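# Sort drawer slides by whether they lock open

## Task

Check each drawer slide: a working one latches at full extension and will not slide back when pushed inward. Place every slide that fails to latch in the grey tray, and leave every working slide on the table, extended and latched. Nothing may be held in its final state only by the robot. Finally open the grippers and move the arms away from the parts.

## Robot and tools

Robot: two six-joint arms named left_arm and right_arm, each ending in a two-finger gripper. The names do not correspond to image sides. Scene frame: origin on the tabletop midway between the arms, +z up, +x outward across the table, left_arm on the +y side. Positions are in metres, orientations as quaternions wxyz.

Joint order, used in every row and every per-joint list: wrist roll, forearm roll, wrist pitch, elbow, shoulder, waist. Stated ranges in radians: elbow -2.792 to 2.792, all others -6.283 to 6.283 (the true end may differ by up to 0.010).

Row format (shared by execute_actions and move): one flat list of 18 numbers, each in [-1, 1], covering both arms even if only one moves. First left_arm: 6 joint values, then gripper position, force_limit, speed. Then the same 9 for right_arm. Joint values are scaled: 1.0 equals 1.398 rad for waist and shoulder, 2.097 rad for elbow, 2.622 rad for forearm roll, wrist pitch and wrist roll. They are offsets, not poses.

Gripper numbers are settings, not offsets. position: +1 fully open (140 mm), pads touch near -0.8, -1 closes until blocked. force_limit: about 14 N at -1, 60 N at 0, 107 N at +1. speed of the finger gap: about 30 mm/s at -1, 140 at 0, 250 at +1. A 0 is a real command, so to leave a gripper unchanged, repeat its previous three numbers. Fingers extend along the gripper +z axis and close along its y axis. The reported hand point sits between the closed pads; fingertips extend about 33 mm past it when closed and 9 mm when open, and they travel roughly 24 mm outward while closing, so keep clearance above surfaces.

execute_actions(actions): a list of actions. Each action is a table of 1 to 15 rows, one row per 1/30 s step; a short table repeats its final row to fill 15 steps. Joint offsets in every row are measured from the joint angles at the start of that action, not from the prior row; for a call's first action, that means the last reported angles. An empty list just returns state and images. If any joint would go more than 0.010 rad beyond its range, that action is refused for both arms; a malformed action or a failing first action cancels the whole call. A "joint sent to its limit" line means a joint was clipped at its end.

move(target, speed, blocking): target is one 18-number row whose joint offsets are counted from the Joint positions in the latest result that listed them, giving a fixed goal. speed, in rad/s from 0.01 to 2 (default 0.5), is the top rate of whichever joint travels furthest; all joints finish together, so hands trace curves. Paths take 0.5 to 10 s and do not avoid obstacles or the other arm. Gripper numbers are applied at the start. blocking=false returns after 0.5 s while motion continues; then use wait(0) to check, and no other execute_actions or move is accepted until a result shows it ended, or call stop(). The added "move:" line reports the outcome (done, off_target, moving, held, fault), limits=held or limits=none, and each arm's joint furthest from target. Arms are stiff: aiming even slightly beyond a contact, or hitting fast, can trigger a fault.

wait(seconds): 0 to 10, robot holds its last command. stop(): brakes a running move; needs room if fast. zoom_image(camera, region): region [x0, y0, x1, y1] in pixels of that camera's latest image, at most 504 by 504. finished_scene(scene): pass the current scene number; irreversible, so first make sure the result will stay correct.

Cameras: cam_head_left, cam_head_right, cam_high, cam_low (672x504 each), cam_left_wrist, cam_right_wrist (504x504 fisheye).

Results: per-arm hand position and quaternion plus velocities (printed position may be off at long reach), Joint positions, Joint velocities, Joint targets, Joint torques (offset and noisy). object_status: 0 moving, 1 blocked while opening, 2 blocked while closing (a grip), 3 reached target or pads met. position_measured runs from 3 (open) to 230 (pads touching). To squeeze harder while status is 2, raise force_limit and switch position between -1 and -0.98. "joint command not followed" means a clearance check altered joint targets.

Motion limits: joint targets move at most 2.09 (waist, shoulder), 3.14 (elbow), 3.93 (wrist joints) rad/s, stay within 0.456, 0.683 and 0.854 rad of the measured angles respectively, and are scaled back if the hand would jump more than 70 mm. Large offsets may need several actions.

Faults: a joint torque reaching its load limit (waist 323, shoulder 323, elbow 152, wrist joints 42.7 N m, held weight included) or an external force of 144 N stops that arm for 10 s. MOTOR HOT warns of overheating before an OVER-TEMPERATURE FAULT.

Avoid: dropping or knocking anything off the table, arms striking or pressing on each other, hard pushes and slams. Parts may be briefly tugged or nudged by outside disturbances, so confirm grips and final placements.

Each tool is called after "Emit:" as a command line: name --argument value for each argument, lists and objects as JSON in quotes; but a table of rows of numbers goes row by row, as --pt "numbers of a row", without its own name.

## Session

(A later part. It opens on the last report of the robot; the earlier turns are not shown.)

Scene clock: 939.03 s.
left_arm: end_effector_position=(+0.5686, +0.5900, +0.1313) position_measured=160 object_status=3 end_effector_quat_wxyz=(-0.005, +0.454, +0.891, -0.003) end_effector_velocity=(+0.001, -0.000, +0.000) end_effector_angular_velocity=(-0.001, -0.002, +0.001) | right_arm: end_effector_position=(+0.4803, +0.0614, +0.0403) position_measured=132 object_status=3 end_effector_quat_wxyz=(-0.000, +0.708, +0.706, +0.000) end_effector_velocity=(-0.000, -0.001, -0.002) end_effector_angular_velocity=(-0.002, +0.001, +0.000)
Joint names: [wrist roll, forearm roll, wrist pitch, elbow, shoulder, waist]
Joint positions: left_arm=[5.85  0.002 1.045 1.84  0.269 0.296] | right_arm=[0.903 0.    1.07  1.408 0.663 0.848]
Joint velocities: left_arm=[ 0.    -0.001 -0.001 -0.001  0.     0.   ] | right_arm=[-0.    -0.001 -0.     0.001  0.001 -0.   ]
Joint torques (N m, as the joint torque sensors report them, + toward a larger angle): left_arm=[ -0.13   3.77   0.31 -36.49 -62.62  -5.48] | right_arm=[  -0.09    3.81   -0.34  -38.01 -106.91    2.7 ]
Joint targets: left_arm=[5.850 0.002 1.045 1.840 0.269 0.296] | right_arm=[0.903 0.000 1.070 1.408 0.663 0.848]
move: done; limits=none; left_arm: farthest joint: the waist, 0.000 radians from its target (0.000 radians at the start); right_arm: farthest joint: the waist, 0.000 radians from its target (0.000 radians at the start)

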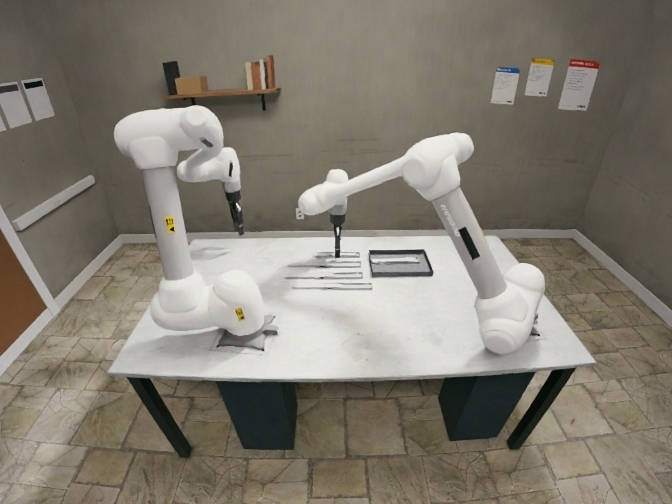

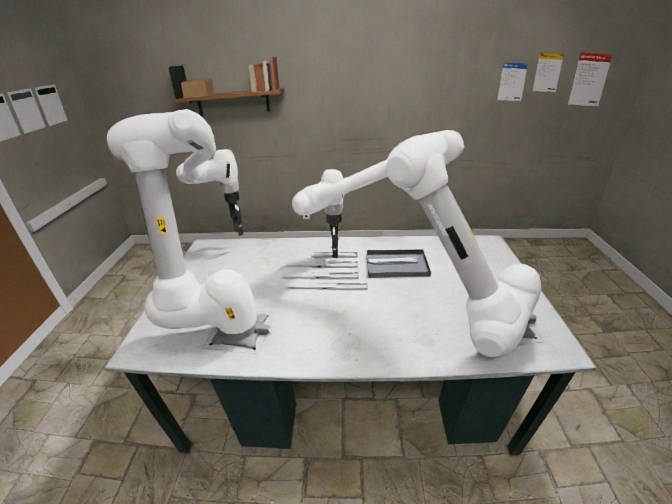

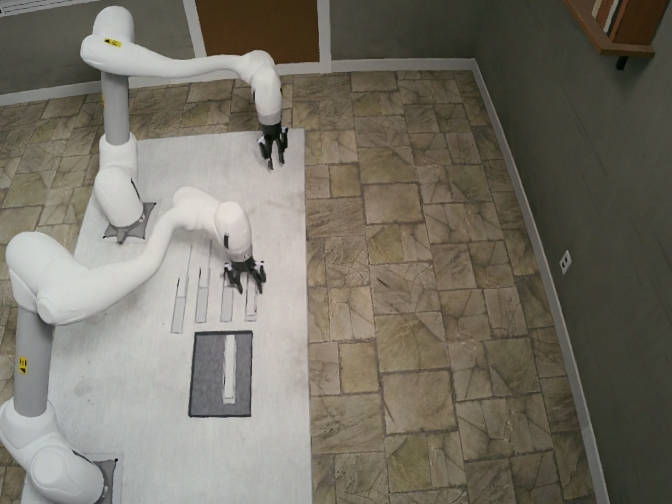

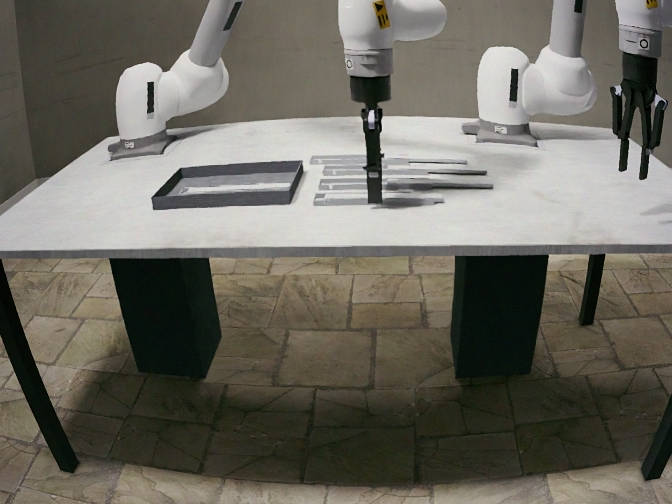

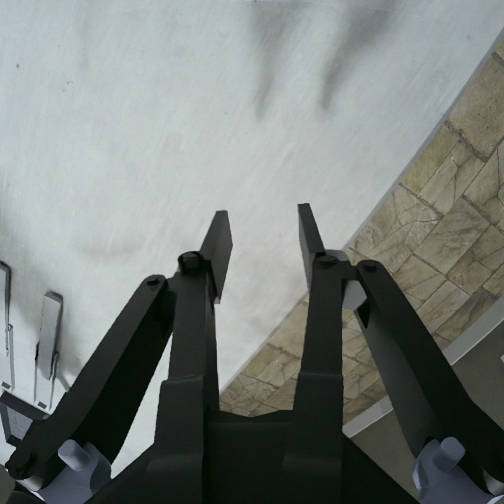

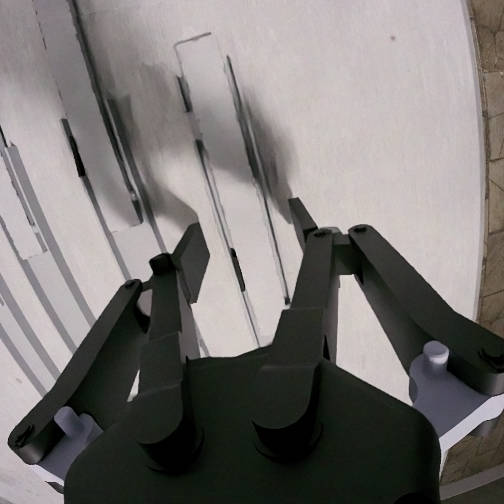

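Emit:
execute_actions --actions '[[[0,0,0,0,0,0,-0.25,-0.4,0,0,0,0,0,0,0,-1,-0.4,0]],[[0,0,0,0,0,0,-0.25,-0.4,0,0,0,0,0,0,0,-1,-0.4,0]]]'

Emit:
move --target '[0,0,0,0,0,0,-0.25,-0.4,0,0,0,0.0337,-0.0213,-0.0313,0,-1,-0.4,0]' --speed 0.15

Emit:
move --target '[0,0,0,0,0,0,-0.25,-0.4,0,-0.0469,0,-0.0846,0.3232,-0.3262,-0.0879,-1,-0.4,0]' --speed 0.4

Emit:
move --target '[0,0,0,0,0,0,-0.25,-0.4,0,0,0,-0.021,0.011,0.0226,0,-1,-0.4,0]' --speed 0.1

Emit:
zoom_image --camera "cam_low" --region '[130,130,330,230]'

Scene clock: 958.43 s.
left_arm: end_effector_position=(+0.5686, +0.5900, +0.1313) position_measured=160 object_status=3 end_effector_quat_wxyz=(-0.005, +0.454, +0.891, -0.003) end_effector_velocity=(+0.001, -0.001, +0.001) end_effector_angular_velocity=(-0.001, -0.001, -0.000) | right_arm: end_effector_position=(+0.4803, +0.0614, +0.0403) position_measured=173 object_status=2 end_effector_quat_wxyz=(-0.000, +0.708, +0.706, +0.000) end_effector_velocity=(-0.000, +0.000, -0.000) end_effector_angular_velocity=(-0.000, +0.000, +0.000)
Joint names: [wrist roll, forearm roll, wrist pitch, elbow, shoulder, waist]
Joint positions: left_arm=[5.85  0.002 1.045 1.84  0.269 0.296] | right_arm=[0.903 0.    1.07  1.408 0.663 0.848]
Joint velocities: left_arm=[ 0.    -0.001  0.001 -0.001 -0.    -0.001] | right_arm=[ 0.     0.     0.    -0.     0.     0.001]
Joint torques (N m, as the joint torque sensors report them, + toward a larger angle): left_arm=[ -0.09   3.82   0.11 -35.78 -62.58  -5.47] | right_arm=[ -0.22   3.56  -0.03 -31.2  -97.37   2.3 ]
Joint targets: left_arm=[5.850 0.002 1.045 1.840 0.269 0.296] | right_arm=[0.903 0.000 1.070 1.408 0.663 0.848]

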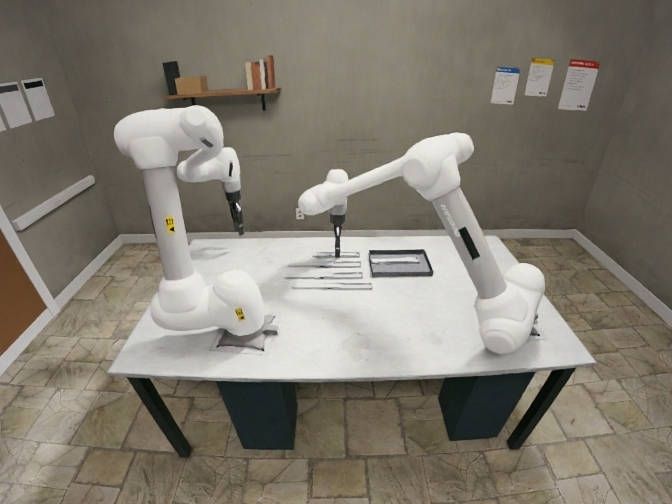

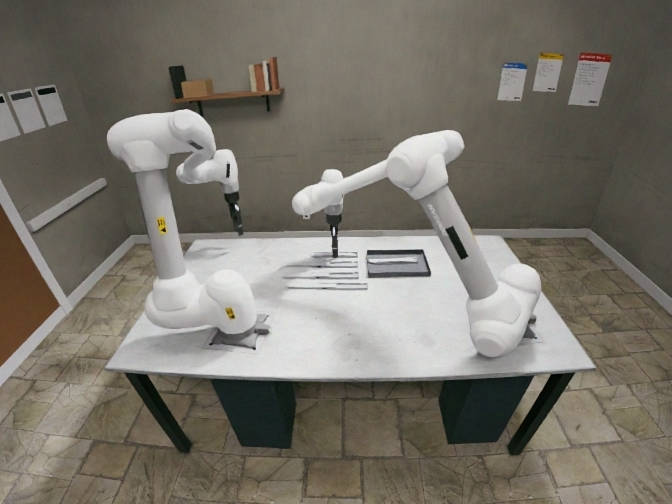

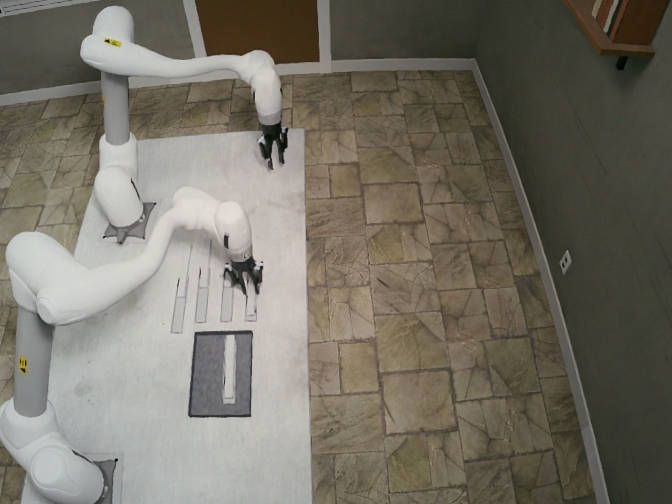

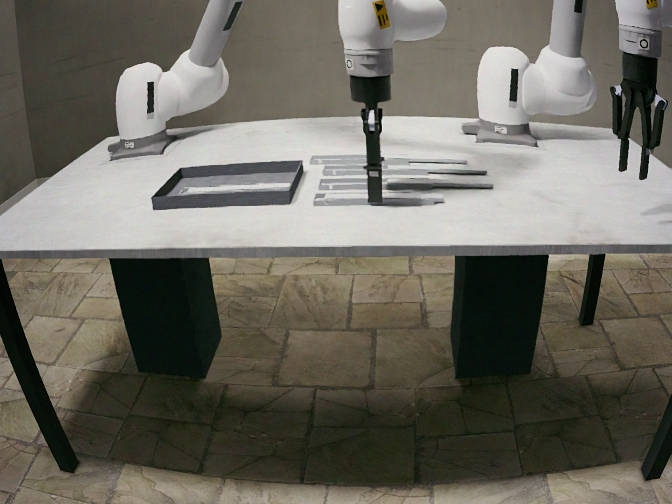

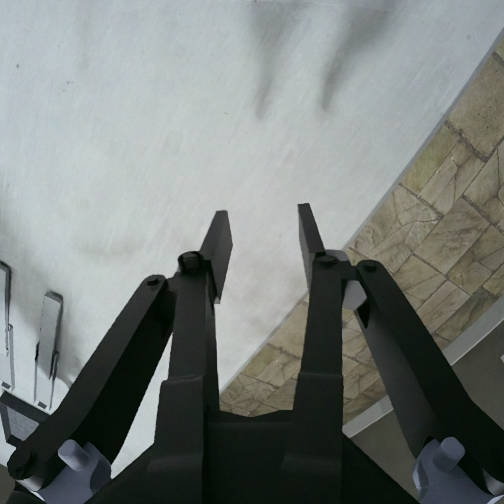

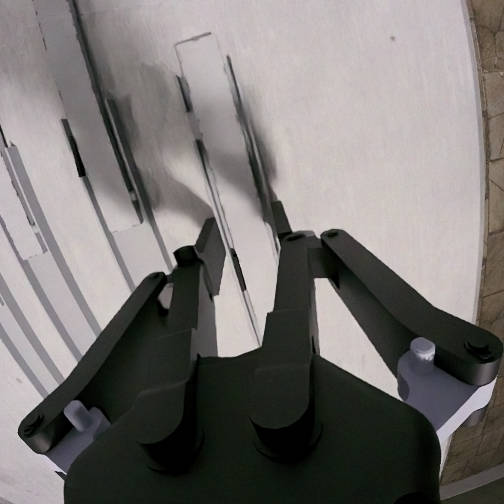

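Scene clock: 959.37 s.
left_arm: end_effector_position=(+0.5686, +0.5900, +0.1313) position_measured=160 object_status=3 end_effector_quat_wxyz=(-0.005, +0.454, +0.891, -0.003) end_effector_velocity=(+0.001, -0.000, +0.001) end_effector_angular_velocity=(-0.001, -0.003, +0.001) | right_arm: end_effector_position=(+0.4803, +0.0614, +0.1009) position_measured=173 object_status=2 end_effector_quat_wxyz=(-0.000, +0.708, +0.706, +0.000) end_effector_velocity=(-0.001, +0.000, -0.000) end_effector_angular_velocity=(-0.000, +0.001, +0.001)
Joint names: [wrist roll, forearm roll, wrist pitch, elbow, shoulder, waist]
Joint positions: left_arm=[5.85  0.002 1.045 1.84  0.269 0.296] | right_arm=[0.903 0.    1.158 1.363 0.619 0.848]
Joint velocities: left_arm=[ 0.    -0.002 -0.001 -0.001 -0.001  0.   ] | right_arm=[-0.     0.     0.     0.001 -0.     0.001]
Joint torques (N m, as the joint torque sensors report them, + toward a larger angle): left_arm=[ -0.08   3.73   0.18 -36.92 -62.23  -5.31] | right_arm=[  -0.07    4.02   -0.47  -41.3  -108.09    3.21]
Joint targets: left_arm=[5.850 0.002 1.045 1.840 0.269 0.296] | right_arm=[0.903 0.000 1.158 1.363 0.619 0.848]
move: done; limits=none; left_arm: farthest joint: the waist, 0.000 radians from its target (0.000 radians at the start); right_arm: farthest joint: the waist, 0.000 radians from its target (0.000 radians at the start)

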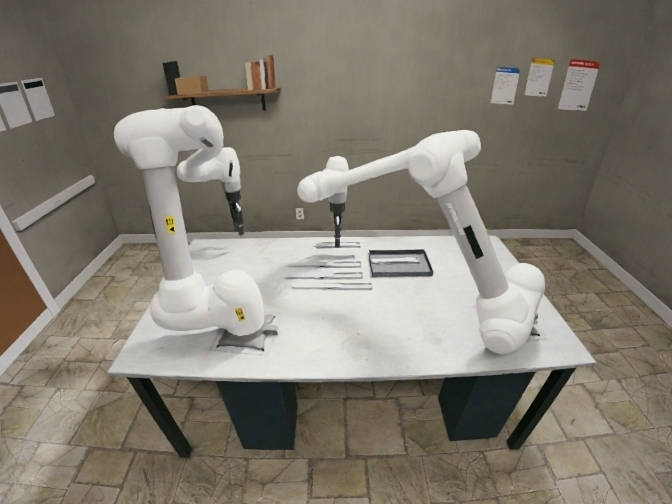

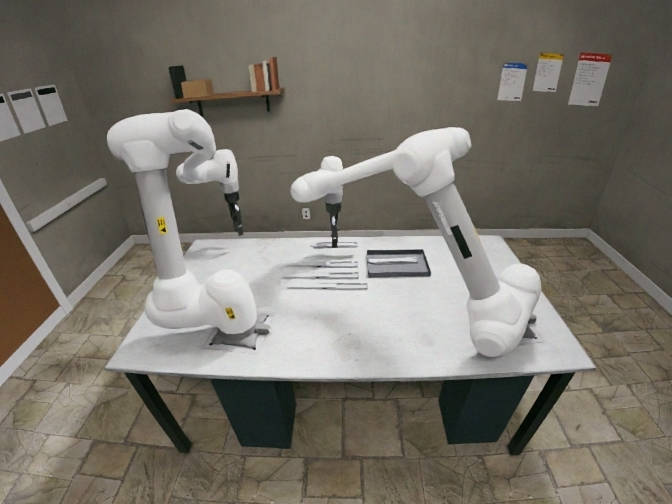

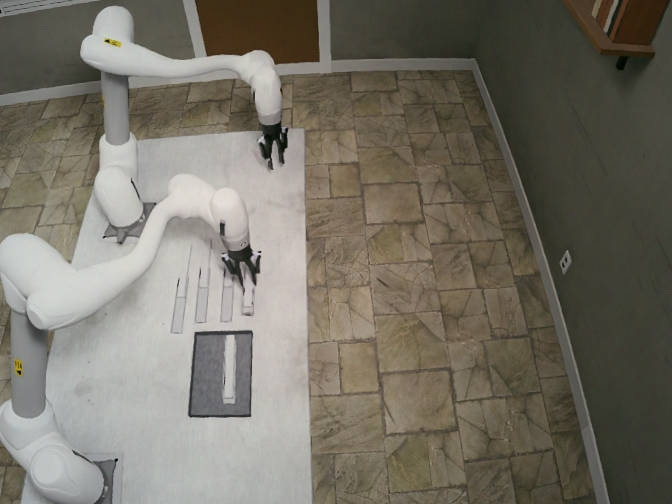

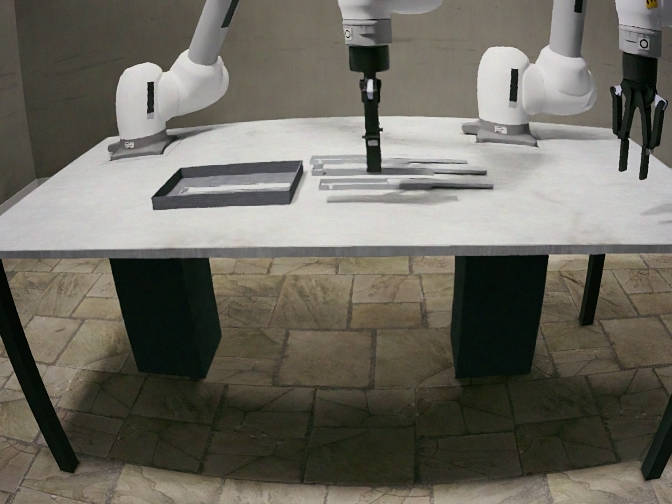

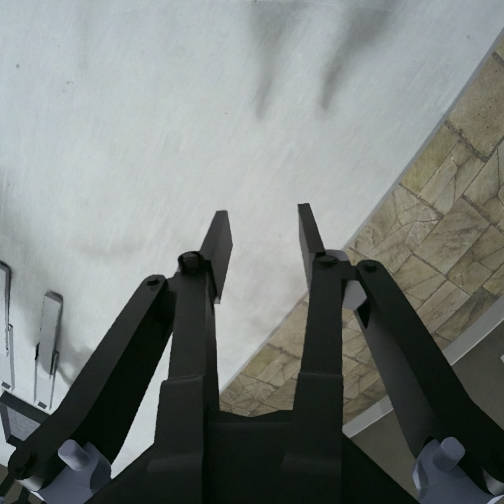

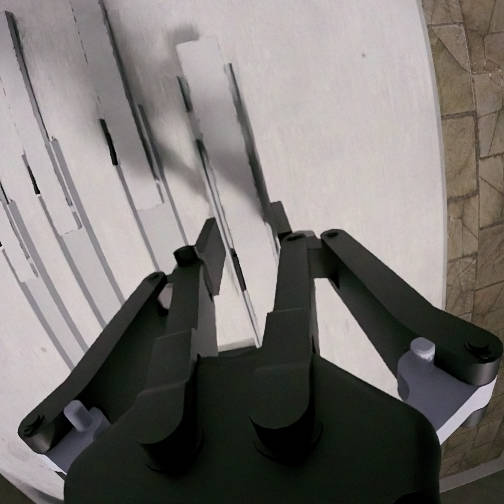

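Scene clock: 961.50 s.
left_arm: end_effector_position=(+0.5686, +0.5900, +0.1313) position_measured=160 object_status=3 end_effector_quat_wxyz=(-0.005, +0.454, +0.891, -0.003) end_effector_velocity=(+0.001, +0.000, +0.001) end_effector_angular_velocity=(+0.000, -0.001, +0.000) | right_arm: end_effector_position=(+0.3340, -0.2320, +0.1006) position_measured=173 object_status=2 end_effector_quat_wxyz=(-0.000, +0.708, +0.706, +0.000) end_effector_velocity=(+0.001, +0.000, +0.000) end_effector_angular_velocity=(+0.001, -0.001, -0.000)
Joint names: [wrist roll, forearm roll, wrist pitch, elbow, shoulder, waist]
Joint positions: left_arm=[5.85  0.002 1.045 1.84  0.269 0.296] | right_arm=[0.78  0.    0.936 2.041 0.163 0.725]
Joint velocities: left_arm=[-0.     0.     0.001 -0.002 -0.     0.   ] | right_arm=[-0.    -0.    -0.    -0.001 -0.    -0.   ]
Joint torques (N m, as the joint torque sensors report them, + toward a larger angle): left_arm=[ -0.01   3.72   0.21 -36.36 -62.6   -6.23] | right_arm=[ -0.03   3.64  -0.29 -35.93 -56.48   2.77]
Joint targets: left_arm=[5.850 0.002 1.045 1.840 0.269 0.296] | right_arm=[0.780 0.000 0.936 2.041 0.163 0.725]
move: done; limits=none; left_arm: farthest joint: the waist, 0.000 radians from its target (0.000 radians at the start); right_arm: farthest joint: the shoulder, 0.001 radians from its target (0.457 radians at the start)

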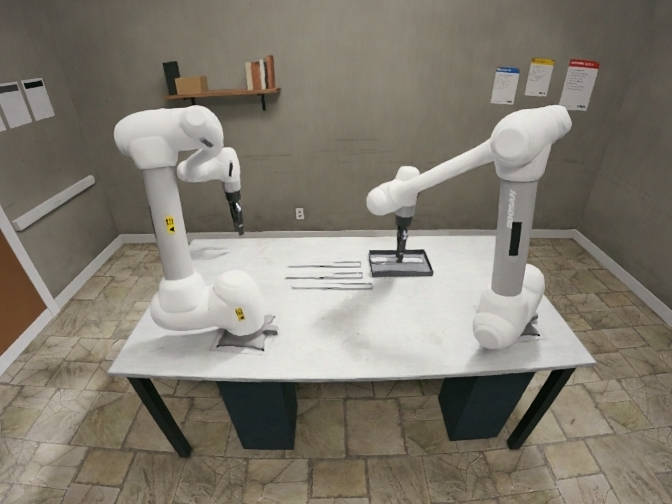

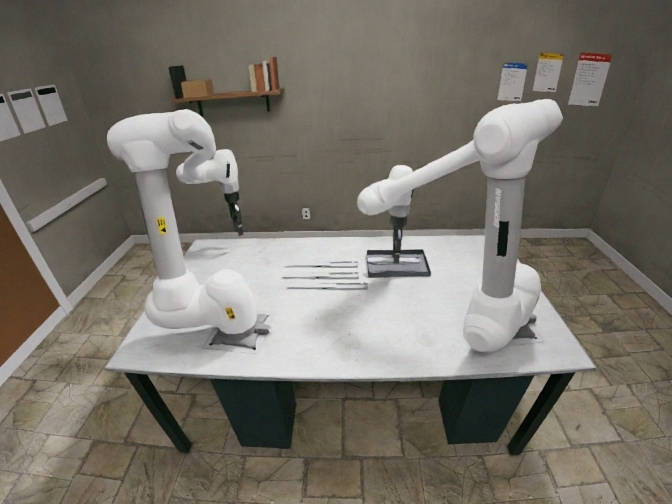

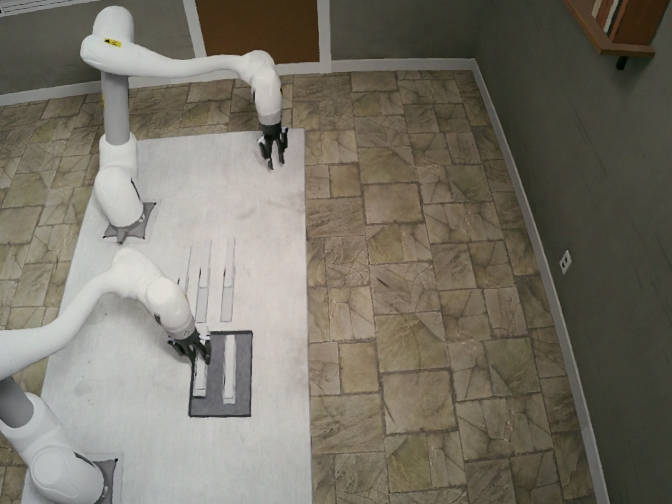

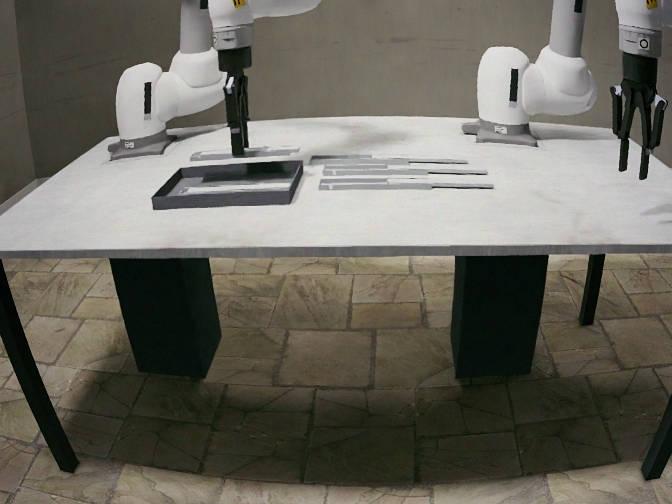

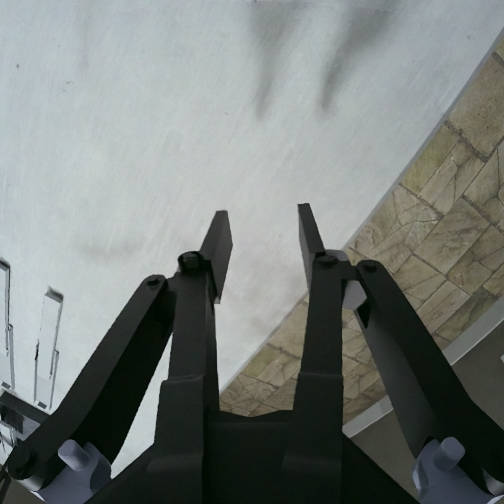

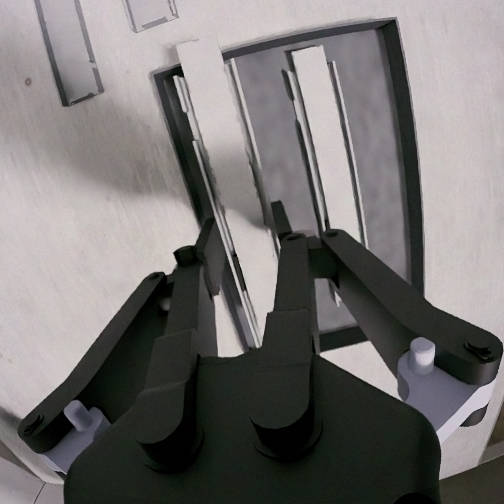

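Scene clock: 962.37 s.
left_arm: end_effector_position=(+0.5686, +0.5900, +0.1313) position_measured=160 object_status=3 end_effector_quat_wxyz=(-0.005, +0.454, +0.891, -0.003) end_effector_velocity=(-0.000, -0.001, +0.000) end_effector_angular_velocity=(-0.001, +0.001, -0.001) | right_arm: end_effector_position=(+0.3344, -0.2315, +0.0731) position_measured=173 object_status=2 end_effector_quat_wxyz=(-0.000, +0.708, +0.706, +0.001) end_effector_velocity=(-0.000, +0.000, -0.000) end_effector_angular_velocity=(-0.000, +0.000, +0.000)
Joint names: [wrist roll, forearm roll, wrist pitch, elbow, shoulder, waist]
Joint positions: left_arm=[5.85  0.002 1.045 1.84  0.269 0.296] | right_arm=[0.78  0.    0.881 2.064 0.195 0.725]
Joint velocities: left_arm=[ 0.    -0.001  0.001  0.001 -0.001 -0.002] | right_arm=[ 0.    -0.    -0.001  0.     0.001  0.   ]
Joint torques (N m, as the joint torque sensors report them, + toward a larger angle): left_arm=[ -0.26   3.7    0.14 -36.58 -62.48  -5.19] | right_arm=[ -0.11   3.44  -0.4  -34.93 -58.62   3.5 ]
Joint targets: left_arm=[5.850 0.002 1.045 1.840 0.269 0.296] | right_arm=[0.780 0.000 0.881 2.064 0.195 0.725]
move: done; limits=none; left_arm: farthest joint: the waist, 0.000 radians from its target (0.000 radians at the start); right_arm: farthest joint: the waist, 0.000 radians from its target (0.000 radians at the start)

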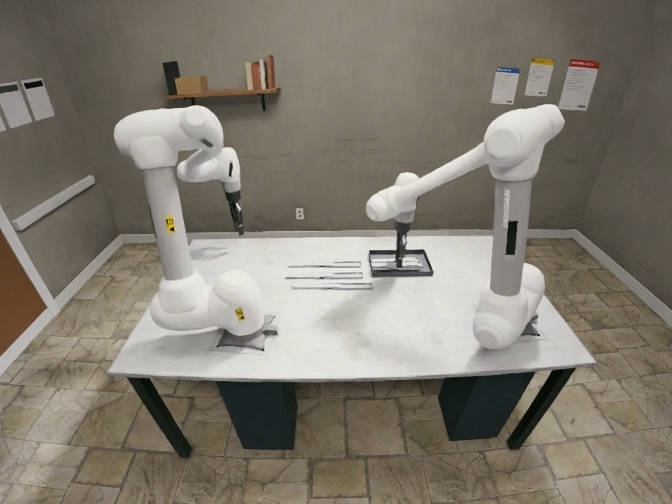

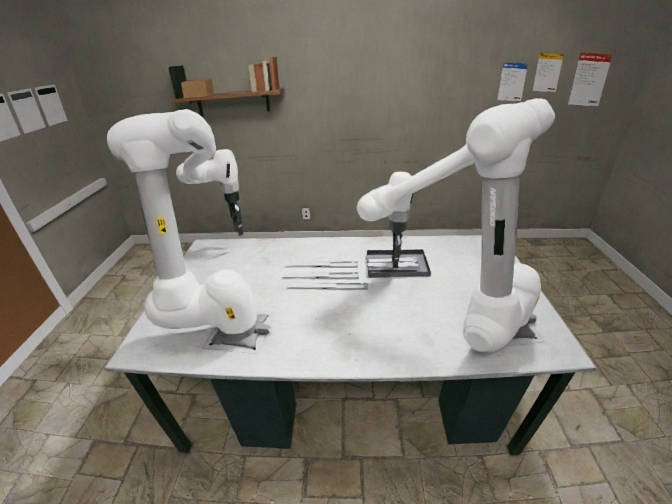

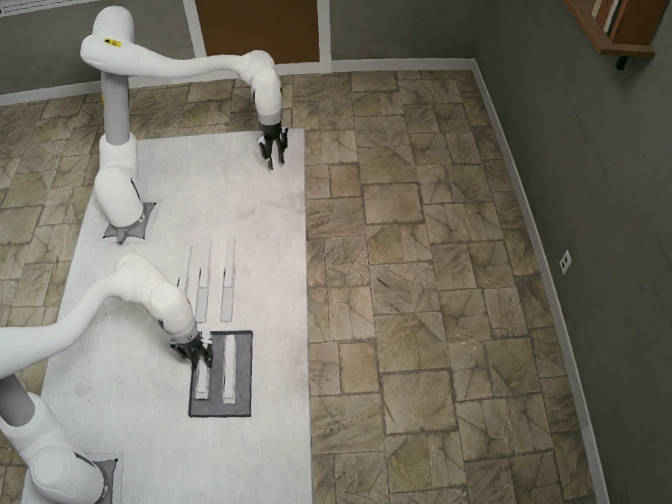

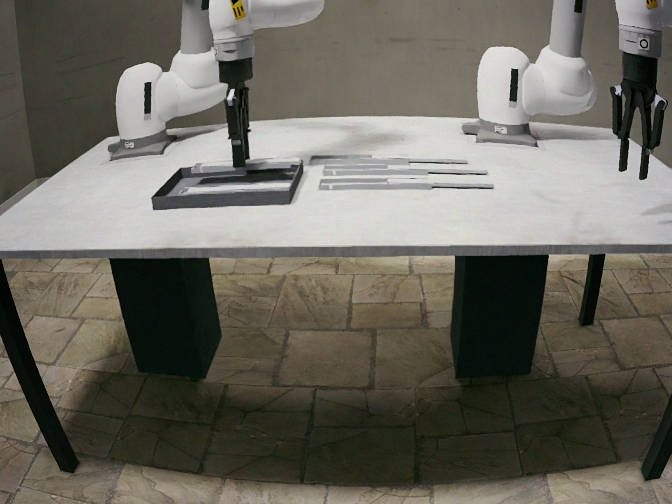

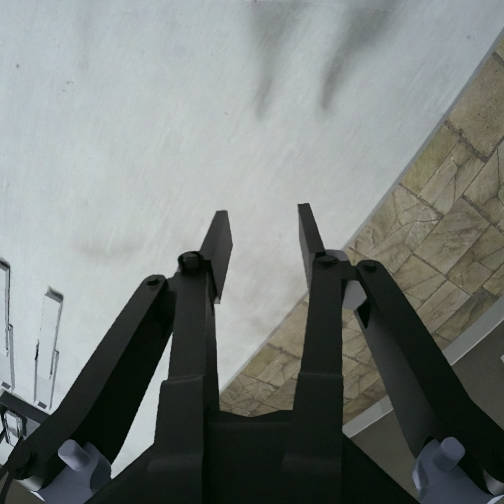

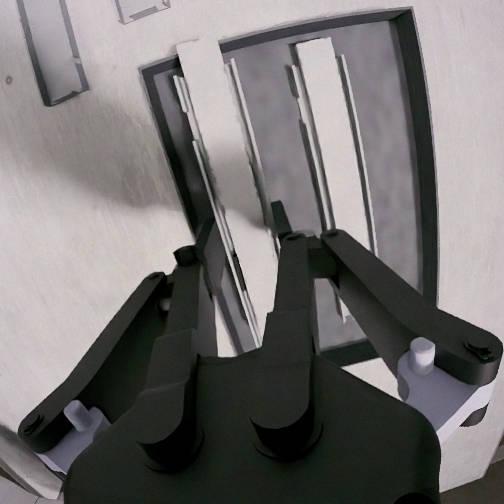

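Region (130, 130, 330, 230) of cam_low's 672x504 image, scaled by 2.520, with more detail than that image has.

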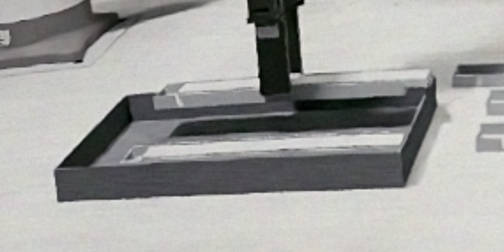

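Emit:
move --target '[0,0,0,0,0,0,-0.25,-0.4,0,-0.0169,0,-0.0008,0.0043,-0.005,-0.0317,-1,-0.4,0]' --speed 0.08

Emit:
zoom_image --camera "cam_low" --region '[130,130,330,230]'

Scene clock: 977.13 s.
left_arm: end_effector_position=(+0.5686, +0.5900, +0.1313) position_measured=160 object_status=3 end_effector_quat_wxyz=(-0.005, +0.454, +0.891, -0.003) end_effector_velocity=(+0.000, -0.000, -0.000) end_effector_angular_velocity=(-0.000, -0.000, +0.000) | right_arm: end_effector_position=(+0.3486, -0.2516, +0.0730) position_measured=173 object_status=2 end_effector_quat_wxyz=(+0.000, +0.708, +0.706, +0.001) end_effector_velocity=(+0.000, -0.000, +0.001) end_effector_angular_velocity=(+0.001, -0.001, +0.001)
Joint names: [wrist roll, forearm roll, wrist pitch, elbow, shoulder, waist]
Joint positions: left_arm=[5.85  0.002 1.045 1.84  0.269 0.296] | right_arm=[0.736 0.    0.879 2.073 0.188 0.681]
Joint velocities: left_arm=[-0.    -0.    -0.001  0.     0.    -0.   ] | right_arm=[-0.001 -0.001 -0.    -0.    -0.001 -0.   ]
Joint torques (N m, as the joint torque sensors report them, + toward a larger angle): left_arm=[ -0.11   3.59   0.08 -36.45 -62.92  -5.15] | right_arm=[  0.01   3.46  -0.5  -34.94 -59.99   3.22]
Joint targets: left_arm=[5.850 0.002 1.045 1.840 0.269 0.296] | right_arm=[0.736 0.000 0.879 2.073 0.188 0.681]
move: done; limits=none; left_arm: farthest joint: the waist, 0.000 radians from its target (0.000 radians at the start); right_arm: farthest joint: the waist, 0.000 radians from its target (0.045 radians at the start)

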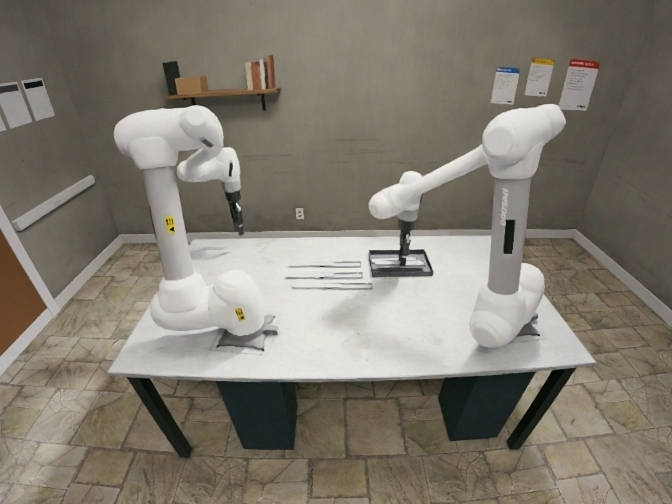

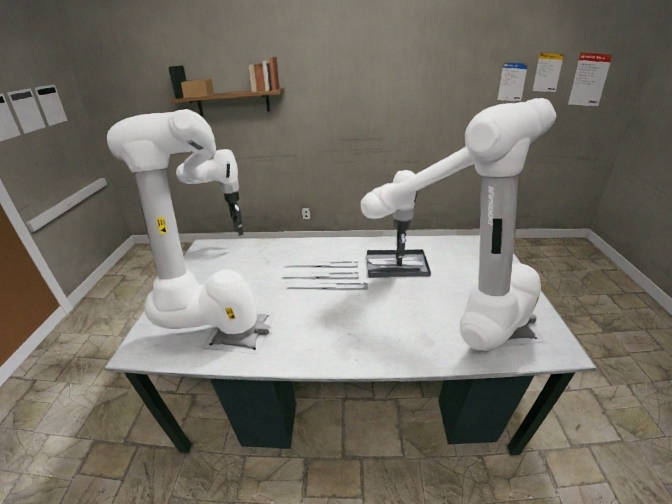

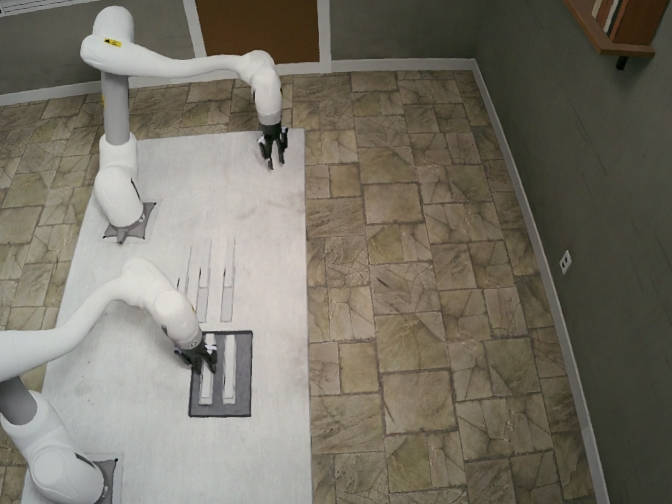

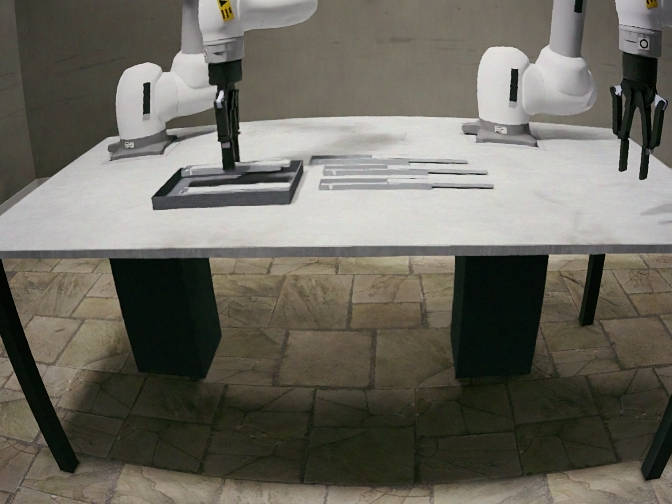

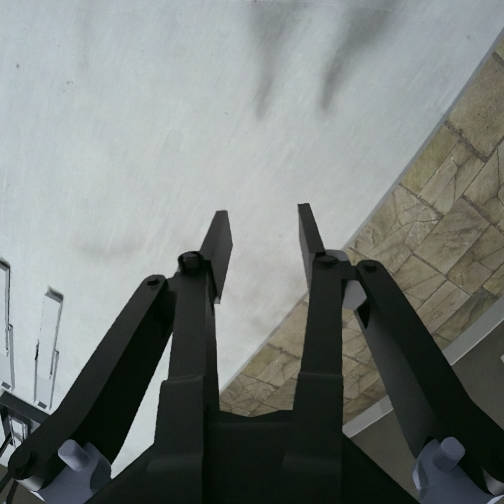

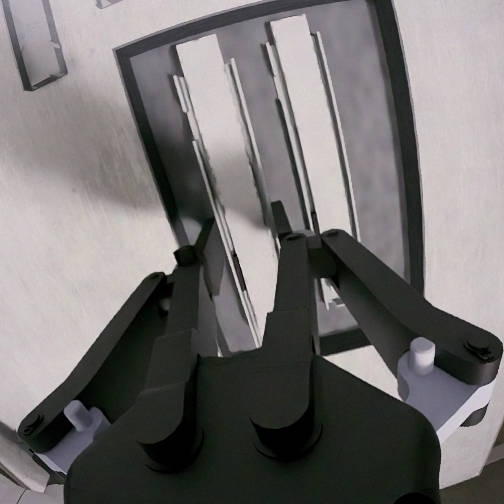

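Region (130, 130, 330, 230) of cam_low's 672x504 image, scaled by 2.520, with more detail than that image has.

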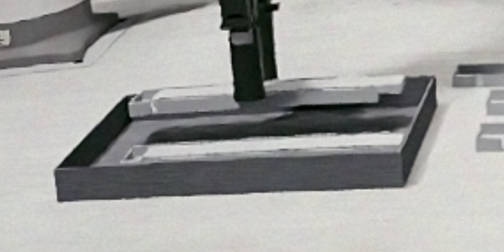

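Emit:
move --target '[0,0,0,0,0,0,-0.25,-0.4,0,0,0,-0.013,0.007,0.014,0,-1,-0.4,0]' --speed 0.05

Scene clock: 986.77 s.
left_arm: end_effector_position=(+0.5686, +0.5900, +0.1313) position_measured=160 object_status=3 end_effector_quat_wxyz=(-0.005, +0.454, +0.891, -0.003) end_effector_velocity=(+0.001, -0.001, +0.000) end_effector_angular_velocity=(-0.001, -0.001, -0.000) | right_arm: end_effector_position=(+0.3482, -0.2520, +0.0561) position_measured=173 object_status=2 end_effector_quat_wxyz=(+0.000, +0.708, +0.706, +0.001) end_effector_velocity=(-0.001, -0.000, -0.001) end_effector_angular_velocity=(-0.001, +0.001, -0.000)
Joint names: [wrist roll, forearm roll, wrist pitch, elbow, shoulder, waist]
Joint positions: left_arm=[5.85  0.002 1.045 1.84  0.269 0.296] | right_arm=[0.736 0.    0.845 2.088 0.208 0.681]
Joint velocities: left_arm=[-0.    -0.002  0.    -0.001 -0.    -0.001] | right_arm=[ 0.     0.    -0.001  0.001  0.     0.   ]
Joint torques (N m, as the joint torque sensors report them, + toward a larger angle): left_arm=[ -0.13   3.74   0.23 -36.32 -62.76  -4.89] | right_arm=[  0.01   3.52  -0.27 -34.57 -61.35   2.95]
Joint targets: left_arm=[5.850 0.002 1.045 1.840 0.269 0.296] | right_arm=[0.736 0.000 0.845 2.088 0.208 0.681]
move: done; limits=none; left_arm: farthest joint: the waist, 0.000 radians from its target (0.000 radians at the start); right_arm: farthest joint: the waist, 0.000 radians from its target (0.000 radians at the start)

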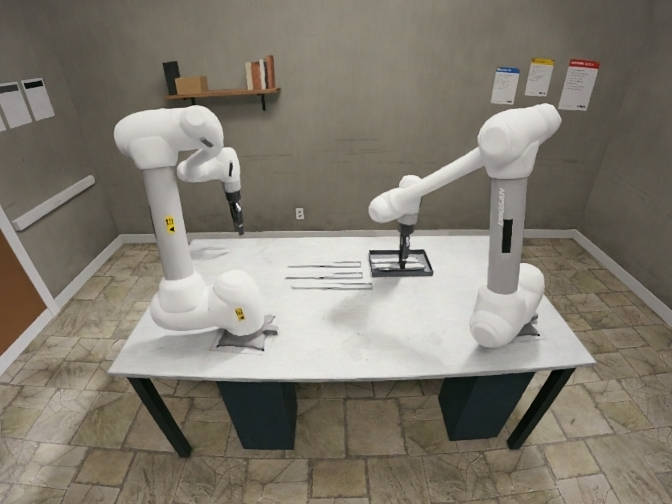

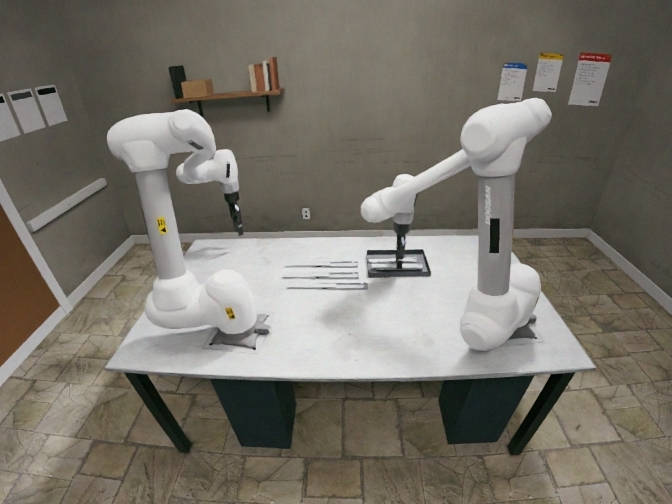

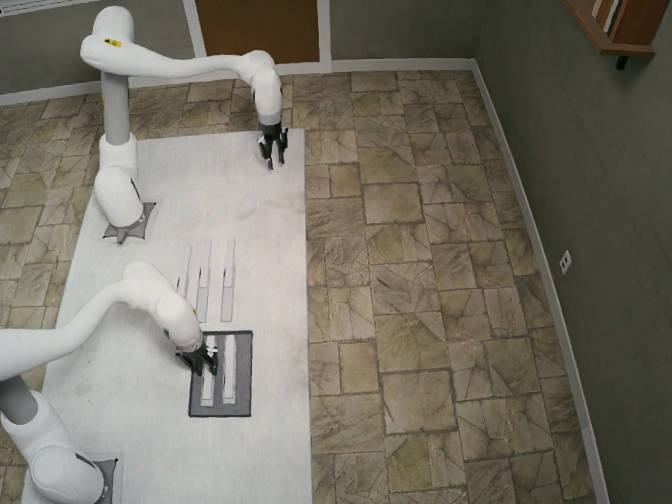

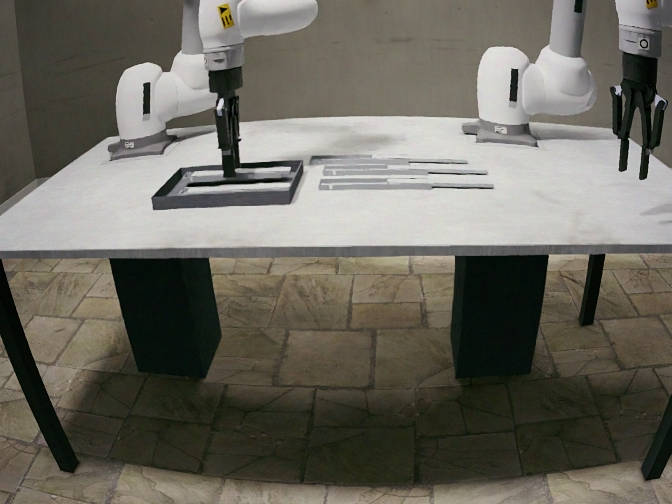

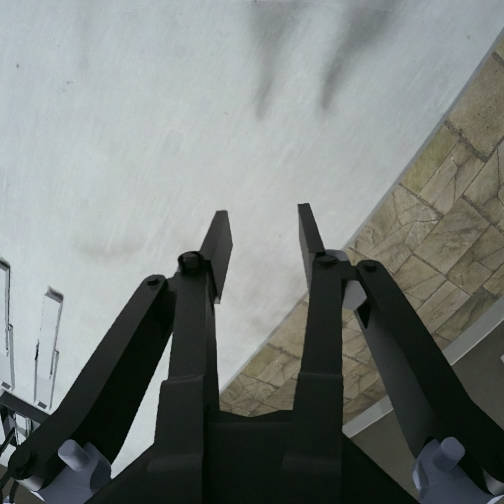

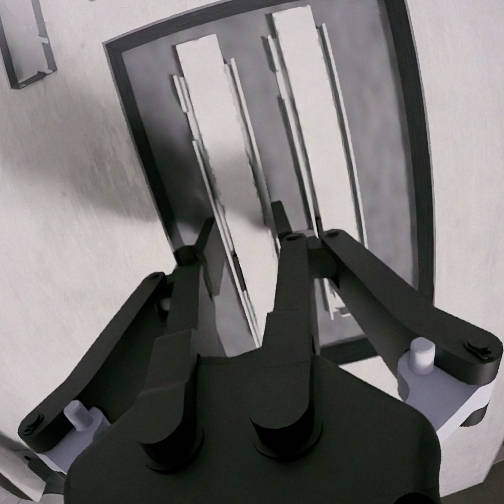

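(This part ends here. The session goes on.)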